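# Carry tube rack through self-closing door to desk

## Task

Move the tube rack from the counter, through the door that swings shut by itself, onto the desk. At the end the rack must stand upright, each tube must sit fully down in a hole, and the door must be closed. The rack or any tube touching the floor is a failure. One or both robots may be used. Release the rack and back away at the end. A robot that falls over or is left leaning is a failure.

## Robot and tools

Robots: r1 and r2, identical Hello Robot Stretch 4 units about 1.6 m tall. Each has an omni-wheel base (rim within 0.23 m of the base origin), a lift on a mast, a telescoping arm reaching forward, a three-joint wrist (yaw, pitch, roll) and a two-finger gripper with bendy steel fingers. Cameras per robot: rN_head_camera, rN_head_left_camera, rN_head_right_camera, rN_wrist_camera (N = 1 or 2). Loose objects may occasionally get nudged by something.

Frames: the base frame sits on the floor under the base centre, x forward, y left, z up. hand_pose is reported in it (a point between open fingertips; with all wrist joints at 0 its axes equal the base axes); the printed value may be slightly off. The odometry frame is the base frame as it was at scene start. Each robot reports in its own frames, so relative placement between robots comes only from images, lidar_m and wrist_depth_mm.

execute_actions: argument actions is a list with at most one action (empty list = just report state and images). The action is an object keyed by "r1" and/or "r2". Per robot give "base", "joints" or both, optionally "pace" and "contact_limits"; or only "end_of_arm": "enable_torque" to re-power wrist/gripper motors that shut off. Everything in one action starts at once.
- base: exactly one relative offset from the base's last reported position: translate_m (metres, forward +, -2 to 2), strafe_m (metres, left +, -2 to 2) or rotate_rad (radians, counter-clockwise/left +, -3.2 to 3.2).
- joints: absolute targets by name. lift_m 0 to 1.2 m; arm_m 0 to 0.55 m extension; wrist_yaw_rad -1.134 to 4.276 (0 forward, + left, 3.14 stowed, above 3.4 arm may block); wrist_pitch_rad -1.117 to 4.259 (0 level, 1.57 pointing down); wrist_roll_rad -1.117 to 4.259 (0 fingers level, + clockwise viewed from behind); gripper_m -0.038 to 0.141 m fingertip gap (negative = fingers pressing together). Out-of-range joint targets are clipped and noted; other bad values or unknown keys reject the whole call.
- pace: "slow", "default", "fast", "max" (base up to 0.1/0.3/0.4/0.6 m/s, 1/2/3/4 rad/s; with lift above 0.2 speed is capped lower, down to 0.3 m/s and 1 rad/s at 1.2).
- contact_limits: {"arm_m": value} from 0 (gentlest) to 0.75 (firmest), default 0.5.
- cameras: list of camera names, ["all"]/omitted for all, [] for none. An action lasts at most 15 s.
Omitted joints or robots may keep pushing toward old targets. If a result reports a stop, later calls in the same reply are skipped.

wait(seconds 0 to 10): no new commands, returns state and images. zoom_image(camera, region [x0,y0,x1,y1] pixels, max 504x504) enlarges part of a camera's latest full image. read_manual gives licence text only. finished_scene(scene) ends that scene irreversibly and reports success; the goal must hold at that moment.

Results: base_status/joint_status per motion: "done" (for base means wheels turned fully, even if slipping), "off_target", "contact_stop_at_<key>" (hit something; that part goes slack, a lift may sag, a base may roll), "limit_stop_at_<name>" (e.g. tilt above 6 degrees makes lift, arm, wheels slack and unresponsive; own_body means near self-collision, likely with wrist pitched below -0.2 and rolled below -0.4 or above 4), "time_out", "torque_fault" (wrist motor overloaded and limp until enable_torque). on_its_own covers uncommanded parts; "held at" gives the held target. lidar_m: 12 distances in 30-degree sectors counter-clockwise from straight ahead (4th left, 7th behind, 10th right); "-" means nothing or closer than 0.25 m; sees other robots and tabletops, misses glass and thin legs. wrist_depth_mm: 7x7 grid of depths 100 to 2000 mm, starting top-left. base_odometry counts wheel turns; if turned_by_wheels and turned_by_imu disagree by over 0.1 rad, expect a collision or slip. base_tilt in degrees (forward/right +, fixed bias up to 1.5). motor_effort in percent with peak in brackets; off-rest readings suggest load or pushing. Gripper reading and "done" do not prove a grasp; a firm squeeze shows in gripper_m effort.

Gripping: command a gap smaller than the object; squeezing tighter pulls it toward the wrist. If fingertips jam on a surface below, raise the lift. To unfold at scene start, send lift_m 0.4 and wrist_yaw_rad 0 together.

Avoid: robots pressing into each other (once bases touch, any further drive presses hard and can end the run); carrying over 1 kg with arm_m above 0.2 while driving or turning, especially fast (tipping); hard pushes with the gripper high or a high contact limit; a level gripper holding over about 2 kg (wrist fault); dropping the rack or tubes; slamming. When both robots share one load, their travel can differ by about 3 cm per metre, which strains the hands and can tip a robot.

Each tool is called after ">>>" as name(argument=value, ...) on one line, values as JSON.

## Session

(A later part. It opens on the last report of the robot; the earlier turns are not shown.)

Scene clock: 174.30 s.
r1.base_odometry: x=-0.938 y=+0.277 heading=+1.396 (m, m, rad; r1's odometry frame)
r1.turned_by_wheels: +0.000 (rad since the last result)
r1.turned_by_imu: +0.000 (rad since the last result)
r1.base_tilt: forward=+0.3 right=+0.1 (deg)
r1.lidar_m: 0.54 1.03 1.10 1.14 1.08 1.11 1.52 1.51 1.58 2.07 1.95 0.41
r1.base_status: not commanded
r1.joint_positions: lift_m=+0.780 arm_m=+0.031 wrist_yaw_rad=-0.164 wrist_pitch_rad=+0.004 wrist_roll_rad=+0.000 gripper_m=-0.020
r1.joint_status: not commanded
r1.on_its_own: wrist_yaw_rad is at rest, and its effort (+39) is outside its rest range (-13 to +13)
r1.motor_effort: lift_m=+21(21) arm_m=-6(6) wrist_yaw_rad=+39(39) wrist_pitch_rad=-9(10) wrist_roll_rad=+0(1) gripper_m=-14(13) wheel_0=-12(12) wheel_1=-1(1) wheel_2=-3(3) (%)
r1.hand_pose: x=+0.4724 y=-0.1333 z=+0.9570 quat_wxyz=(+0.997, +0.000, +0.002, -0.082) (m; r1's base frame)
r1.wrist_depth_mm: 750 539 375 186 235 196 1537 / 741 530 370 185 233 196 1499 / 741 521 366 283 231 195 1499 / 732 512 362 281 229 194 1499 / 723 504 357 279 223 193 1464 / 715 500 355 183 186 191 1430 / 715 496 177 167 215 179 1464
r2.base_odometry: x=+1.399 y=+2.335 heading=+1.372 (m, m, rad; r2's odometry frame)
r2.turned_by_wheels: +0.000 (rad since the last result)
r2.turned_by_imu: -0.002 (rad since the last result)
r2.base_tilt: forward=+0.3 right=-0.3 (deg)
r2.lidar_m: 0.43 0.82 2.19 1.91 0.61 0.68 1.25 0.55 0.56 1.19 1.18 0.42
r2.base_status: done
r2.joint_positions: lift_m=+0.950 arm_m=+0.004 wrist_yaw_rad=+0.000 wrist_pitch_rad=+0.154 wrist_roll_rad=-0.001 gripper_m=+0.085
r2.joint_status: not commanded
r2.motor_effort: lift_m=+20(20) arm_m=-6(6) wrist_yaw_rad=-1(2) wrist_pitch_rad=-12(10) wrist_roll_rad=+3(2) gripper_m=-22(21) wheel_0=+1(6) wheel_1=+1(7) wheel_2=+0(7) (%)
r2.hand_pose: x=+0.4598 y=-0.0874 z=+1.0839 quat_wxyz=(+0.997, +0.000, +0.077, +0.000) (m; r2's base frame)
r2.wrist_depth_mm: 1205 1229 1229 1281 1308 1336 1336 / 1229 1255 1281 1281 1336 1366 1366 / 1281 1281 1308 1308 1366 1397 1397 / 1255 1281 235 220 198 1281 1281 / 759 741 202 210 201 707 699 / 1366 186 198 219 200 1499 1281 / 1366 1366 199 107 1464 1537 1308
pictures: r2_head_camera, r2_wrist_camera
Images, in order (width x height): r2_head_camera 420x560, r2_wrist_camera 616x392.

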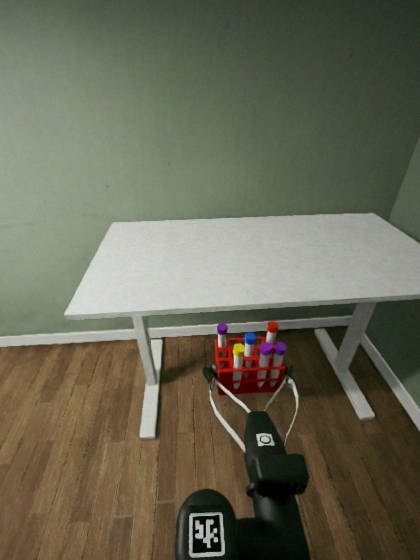

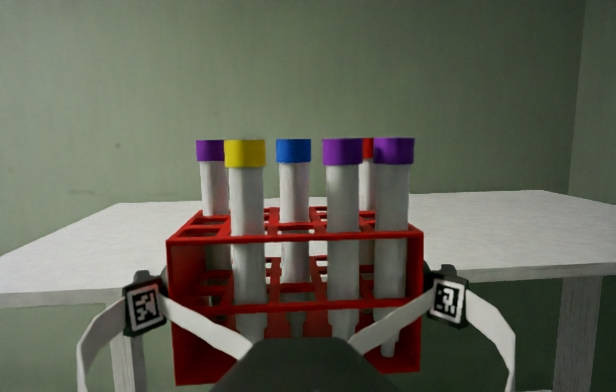

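>>> execute_actions(actions=[{"r1":{"joints":{"gripper_m":0.14,"wrist_yaw_rad":-0.5}},"r2":{"base":{"translate_m":0.25},"joints":{"arm_m":0.35,"lift_m":0.89}}}], cameras=["r1_head_camera","r1_wrist_camera","r2_wrist_camera"])

Scene clock: 181.30 s.
r1.base_odometry: x=-0.939 y=+0.277 heading=+1.398 (m, m, rad; r1's odometry frame)
r1.turned_by_wheels: +0.002 (rad since the last result)
r1.turned_by_imu: +0.047 (rad since the last result)
r1.base_tilt: forward=+0.3 right=+0.2 (deg)
r1.lidar_m: 0.78 1.03 1.10 1.13 1.09 1.13 1.59 1.52 1.61 2.02 1.97 0.67
r1.base_status: not commanded
r1.joint_positions: lift_m=+0.780 arm_m=+0.031 wrist_yaw_rad=-0.500 wrist_pitch_rad=+0.003 wrist_roll_rad=+0.000 gripper_m=+0.140
r1.joint_status: all done
r1.motor_effort: lift_m=+21(21) arm_m=-6(6) wrist_yaw_rad=-1(91) wrist_pitch_rad=-9(12) wrist_roll_rad=+0(1) gripper_m=-1(22) wheel_0=+2(12) wheel_1=-1(1) wheel_2=+3(14) (%)
r1.hand_pose: x=+0.4134 y=-0.2150 z=+0.9571 quat_wxyz=(+0.969, +0.000, +0.001, -0.247) (m; r1's base frame)
r1.wrist_depth_mm: 597 585 574 559 554 1708 1537 / 597 580 569 554 549 1708 1537 / 591 580 564 554 544 1756 1537 / 580 569 559 549 539 1708 1499 / 580 564 554 539 535 1708 1499 / 574 564 544 539 455 1618 1499 / 569 554 544 146 525 1618 1464
r2.base_odometry: x=+1.449 y=+2.580 heading=+1.372 (m, m, rad; r2's odometry frame)
r2.turned_by_wheels: +0.000 (rad since the last result)
r2.turned_by_imu: +0.001 (rad since the last result)
r2.base_tilt: forward=+0.4 right=-0.3 (deg)
r2.lidar_m: 0.53 0.54 1.84 2.55 1.00 0.80 1.10 0.74 0.91 1.19 0.80 0.58
r2.base_status: done
r2.joint_positions: lift_m=+0.890 arm_m=+0.349 wrist_yaw_rad=+0.000 wrist_pitch_rad=+0.154 wrist_roll_rad=+0.000 gripper_m=+0.085
r2.joint_status: all done
r2.motor_effort: lift_m=+17(23) arm_m=+6(7) wrist_yaw_rad=-1(2) wrist_pitch_rad=-9(9) wrist_roll_rad=+2(2) gripper_m=-23(20) wheel_0=+1(5) wheel_1=+1(6) wheel_2=+2(8) (%)
r2.hand_pose: x=+0.8049 y=-0.0874 z=+1.0242 quat_wxyz=(+0.997, +0.000, +0.077, +0.000) (m; r2's base frame)
r2.wrist_depth_mm: 683 699 723 732 750 759 778 / 699 715 732 741 759 768 778 / 715 732 741 750 759 798 809 / 732 741 234 220 247 820 820 / 539 535 203 211 202 512 504 / 366 186 198 219 202 310 347 / 276 273 199 107 245 262 266
pictures: r1_head_camera, r1_wrist_camera, r2_wrist_camera
Images, in order (width x height): r1_head_camera 420x560, r1_wrist_camera 616x392, r2_wrist_camera 616x392.

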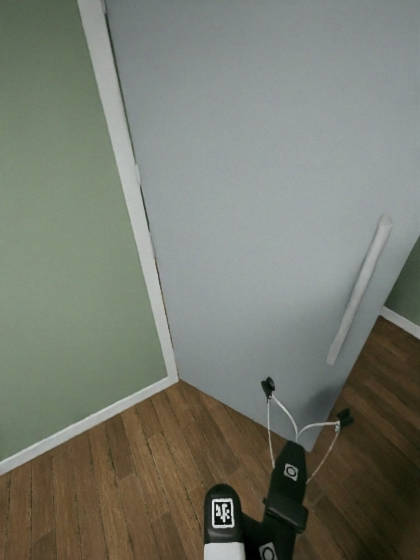

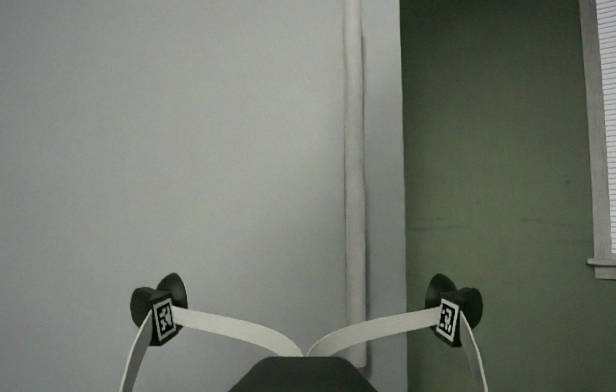

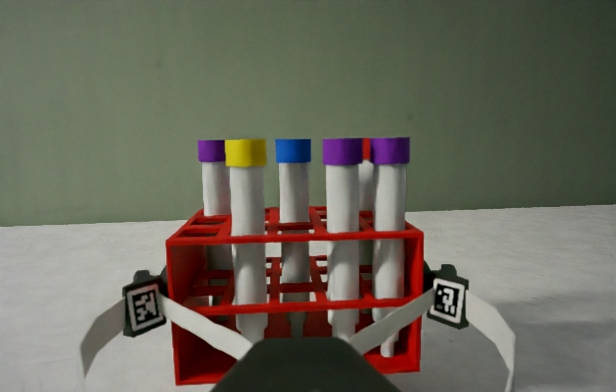

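>>> execute_actions(actions=[{"r2":{"joints":{"lift_m":0.857},"pace":"slow"}}], cameras=[])

>>> execute_actions(actions=[{"r2":{"joints":{"gripper_m":0.141}}}], cameras=["r2_wrist_camera"])

>>> execute_actions(actions=[{"r2":{"joints":{"arm_m":0.01}}}], cameras=["r2_wrist_camera","r2_head_camera","r1_head_left_camera"])

Scene clock: 185.97 s.
r1.base_odometry: x=-0.939 y=+0.277 heading=+1.398 (m, m, rad; r1's odometry frame)
r1.turned_by_wheels: +0.000 (rad since the last result)
r1.turned_by_imu: +0.000 (rad since the last result)
r1.base_tilt: forward=+0.3 right=+0.1 (deg)
r1.lidar_m: 1.08 1.03 1.07 1.13 1.09 1.13 1.59 1.52 1.61 2.02 1.96 1.43
r1.base_status: not commanded
r1.joint_positions: lift_m=+0.780 arm_m=+0.031 wrist_yaw_rad=-0.500 wrist_pitch_rad=+0.003 wrist_roll_rad=+0.000 gripper_m=+0.140
r1.joint_status: not commanded
r1.motor_effort: lift_m=+21(21) arm_m=-6(7) wrist_yaw_rad=+0(2) wrist_pitch_rad=-8(7) wrist_roll_rad=-1(0) gripper_m=+1(0) wheel_0=+1(1) wheel_1=-1(1) wheel_2=+3(3) (%)
r1.hand_pose: x=+0.4134 y=-0.2150 z=+0.9571 quat_wxyz=(+0.969, +0.000, +0.001, -0.247) (m; r1's base frame)
r1.wrist_depth_mm: 831 1008 1255 1756 1983 1708 1537 / 820 991 1281 1808 1983 1708 1499 / 820 991 1229 1808 1921 1708 1537 / 820 976 1255 1756 1921 1708 1499 / 809 960 1255 1756 1983 1661 1499 / 809 878 1138 1708 1863 1576 1499 / 798 931 1160 146 1863 1661 1499
r2.base_odometry: x=+1.449 y=+2.580 heading=+1.372 (m, m, rad; r2's odometry frame)
r2.turned_by_wheels: +0.000 (rad since the last result)
r2.turned_by_imu: +0.000 (rad since the last result)
r2.base_tilt: forward=+0.5 right=-0.3 (deg)
r2.lidar_m: 0.55 0.56 1.83 2.55 0.98 0.78 0.73 0.74 0.89 1.18 0.80 0.58
r2.base_status: not commanded
r2.joint_positions: lift_m=+0.857 arm_m=+0.349 wrist_yaw_rad=+0.000 wrist_pitch_rad=+0.154 wrist_roll_rad=+0.000 gripper_m=+0.085
r2.joint_status: all done
r2.motor_effort: lift_m=+16(20) arm_m=+7(6) wrist_yaw_rad=-2(2) wrist_pitch_rad=-8(9) wrist_roll_rad=+2(2) gripper_m=-20(25) wheel_0=+1(1) wheel_1=+2(1) wheel_2=+2(2) (%)
r2.hand_pose: x=+0.8049 y=-0.0874 z=+0.9912 quat_wxyz=(+0.997, +0.000, +0.077, +0.000) (m; r2's base frame)
r2.wrist_depth_mm: 683 707 715 732 750 759 778 / 699 715 732 750 759 778 788 / 715 732 741 759 768 788 809 / 732 741 234 220 247 741 732 / 436 427 203 210 201 407 404 / 291 186 198 219 201 247 277 / 220 218 198 107 205 208 211
pictures: none
No camera images: the call's "cameras" was empty. Leave "cameras" out to get every camera's image.

Scene clock: 187.57 s.
r1.base_odometry: x=-0.939 y=+0.277 heading=+1.398 (m, m, rad; r1's odometry frame)
r1.turned_by_wheels: +0.000 (rad since the last result)
r1.turned_by_imu: +0.000 (rad since the last result)
r1.base_tilt: forward=+0.3 right=+0.1 (deg)
r1.lidar_m: 1.05 1.02 1.09 1.13 1.09 1.14 1.57 1.51 1.59 2.01 1.95 1.43
r1.base_status: not commanded
r1.joint_positions: lift_m=+0.780 arm_m=+0.031 wrist_yaw_rad=-0.500 wrist_pitch_rad=+0.003 wrist_roll_rad=+0.000 gripper_m=+0.140
r1.joint_status: not commanded
r1.motor_effort: lift_m=+21(21) arm_m=-7(6) wrist_yaw_rad=-1(1) wrist_pitch_rad=-7(7) wrist_roll_rad=+0(1) gripper_m=+0(1) wheel_0=+2(2) wheel_1=-1(1) wheel_2=+3(3) (%)
r1.hand_pose: x=+0.4134 y=-0.2150 z=+0.9571 quat_wxyz=(+0.969, +0.000, +0.001, -0.247) (m; r1's base frame)
r1.wrist_depth_mm: 831 1025 1308 1808 1921 1708 1499 / 831 991 1281 1808 1983 1756 1537 / 820 991 1281 1756 1921 1661 1537 / 831 991 1255 1756 1921 1661 1499 / 820 991 1255 1708 1921 1708 1499 / 820 904 1160 1708 1808 1618 1499 / 809 931 1182 145 1863 1618 1499
r2.base_odometry: x=+1.449 y=+2.580 heading=+1.372 (m, m, rad; r2's odometry frame)
r2.turned_by_wheels: +0.000 (rad since the last result)
r2.turned_by_imu: +0.000 (rad since the last result)
r2.base_tilt: forward=+0.4 right=-0.3 (deg)
r2.lidar_m: 0.53 0.56 1.85 2.55 1.00 0.76 0.71 0.75 0.89 1.17 0.80 0.58
r2.base_status: not commanded
r2.joint_positions: lift_m=+0.857 arm_m=+0.349 wrist_yaw_rad=+0.000 wrist_pitch_rad=+0.153 wrist_roll_rad=+0.000 gripper_m=+0.141
r2.joint_status: all done
r2.motor_effort: lift_m=+16(16) arm_m=+6(7) wrist_yaw_rad=-2(2) wrist_pitch_rad=-7(9) wrist_roll_rad=+2(2) gripper_m=+0(22) wheel_0=+1(1) wheel_1=+1(2) wheel_2=+2(2) (%)
r2.hand_pose: x=+0.8050 y=-0.0874 z=+0.9915 quat_wxyz=(+0.997, +0.000, +0.076, +0.000) (m; r2's base frame)
r2.wrist_depth_mm: 691 707 723 723 741 759 768 / 699 715 732 750 759 768 798 / 715 732 741 759 768 798 820 / 732 741 249 232 259 759 741 / 436 433 207 222 213 410 407 / 294 200 208 213 213 251 279 / 222 220 213 107 214 213 213
pictures: r2_wrist_camera
Images, in order (width x height): r2_wrist_camera 616x392.

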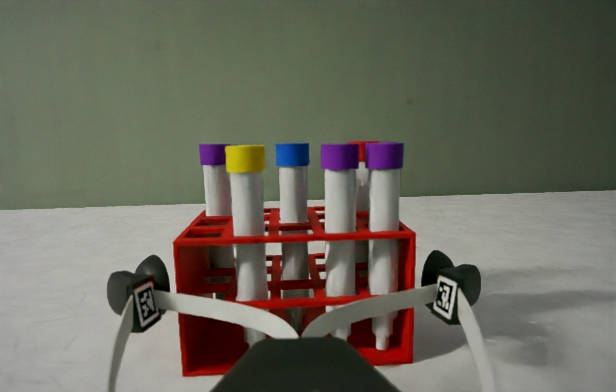

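Scene clock: 189.70 s.
r1.base_odometry: x=-0.939 y=+0.277 heading=+1.398 (m, m, rad; r1's odometry frame)
r1.turned_by_wheels: +0.000 (rad since the last result)
r1.turned_by_imu: +0.000 (rad since the last result)
r1.base_tilt: forward=+0.3 right=+0.1 (deg)
r1.lidar_m: 1.07 1.02 1.08 1.14 1.09 1.13 1.58 1.53 1.60 2.04 1.94 1.45
r1.base_status: not commanded
r1.joint_positions: lift_m=+0.780 arm_m=+0.031 wrist_yaw_rad=-0.500 wrist_pitch_rad=+0.003 wrist_roll_rad=+0.000 gripper_m=+0.140
r1.joint_status: not commanded
r1.motor_effort: lift_m=+21(21) arm_m=-7(6) wrist_yaw_rad=-1(1) wrist_pitch_rad=-9(8) wrist_roll_rad=+0(0) gripper_m=+0(1) wheel_0=+2(1) wheel_1=-1(1) wheel_2=+3(3) (%)
r1.hand_pose: x=+0.4134 y=-0.2150 z=+0.9571 quat_wxyz=(+0.969, +0.000, +0.001, -0.247) (m; r1's base frame)
r1.wrist_depth_mm: 820 991 1308 1808 1983 1708 1537 / 831 1008 1308 1756 1921 1756 1537 / 831 991 1281 1756 1921 1708 1537 / 809 991 1255 1756 1983 1708 1537 / 820 976 1255 1756 1921 1661 1499 / 809 891 1182 1708 1808 1618 1464 / 809 946 1182 146 1863 1618 1499
r2.base_odometry: x=+1.449 y=+2.580 heading=+1.372 (m, m, rad; r2's odometry frame)
r2.turned_by_wheels: +0.000 (rad since the last result)
r2.turned_by_imu: +0.000 (rad since the last result)
r2.base_tilt: forward=+0.4 right=-0.3 (deg)
r2.lidar_m: 0.53 0.55 1.85 2.55 1.01 0.75 0.70 0.73 0.89 1.19 0.80 0.58
r2.base_status: not commanded
r2.joint_positions: lift_m=+0.857 arm_m=+0.011 wrist_yaw_rad=+0.000 wrist_pitch_rad=+0.152 wrist_roll_rad=+0.000 gripper_m=+0.141
r2.joint_status: all done
r2.motor_effort: lift_m=+16(16) arm_m=-7(6) wrist_yaw_rad=-1(2) wrist_pitch_rad=-6(8) wrist_roll_rad=+3(3) gripper_m=-2(2) wheel_0=+1(1) wheel_1=+1(2) wheel_2=+2(2) (%)
r2.hand_pose: x=+0.4672 y=-0.0874 z=+0.9916 quat_wxyz=(+0.997, +0.000, +0.076, +0.000) (m; r2's base frame)
r2.wrist_depth_mm: 991 991 1025 1042 1060 1078 1098 / 1008 1025 1042 1060 1098 1098 1138 / 1042 1042 1078 1078 1118 1138 1182 / 866 854 707 549 788 778 759 / 445 439 433 430 424 418 413 / 319 200 330 334 340 353 1255 / 715 1138 1160 107 1205 1255 1308
pictures: r1_head_left_camera, r2_head_camera, r2_wrist_camera
Images, in order (width x height): r1_head_left_camera 420x672, r2_head_camera 420x560, r2_wrist_camera 616x392.

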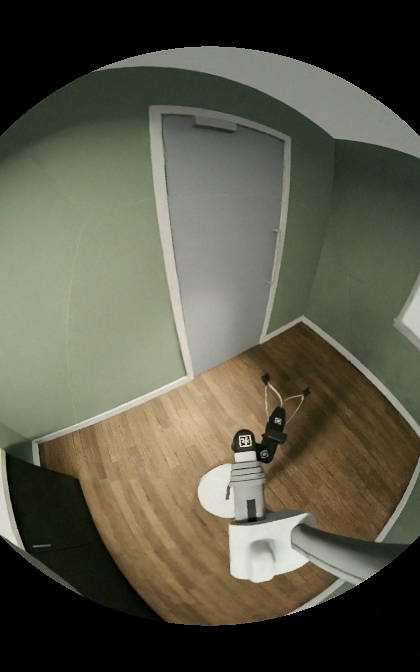

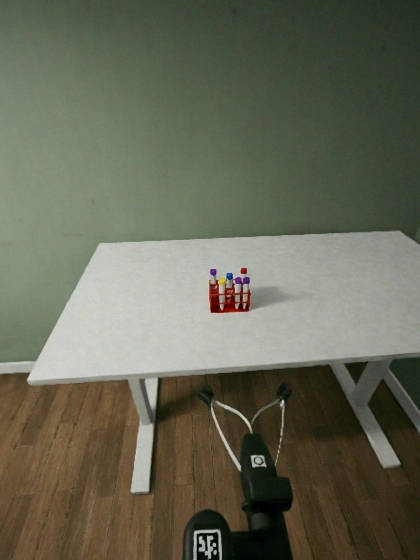

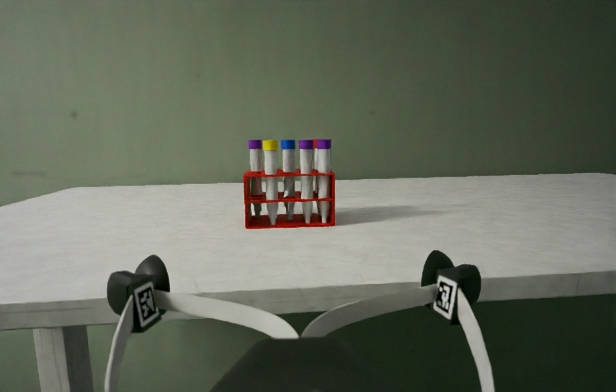

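>>> finished_scene(scene=1)

The scene is finished: the task was done.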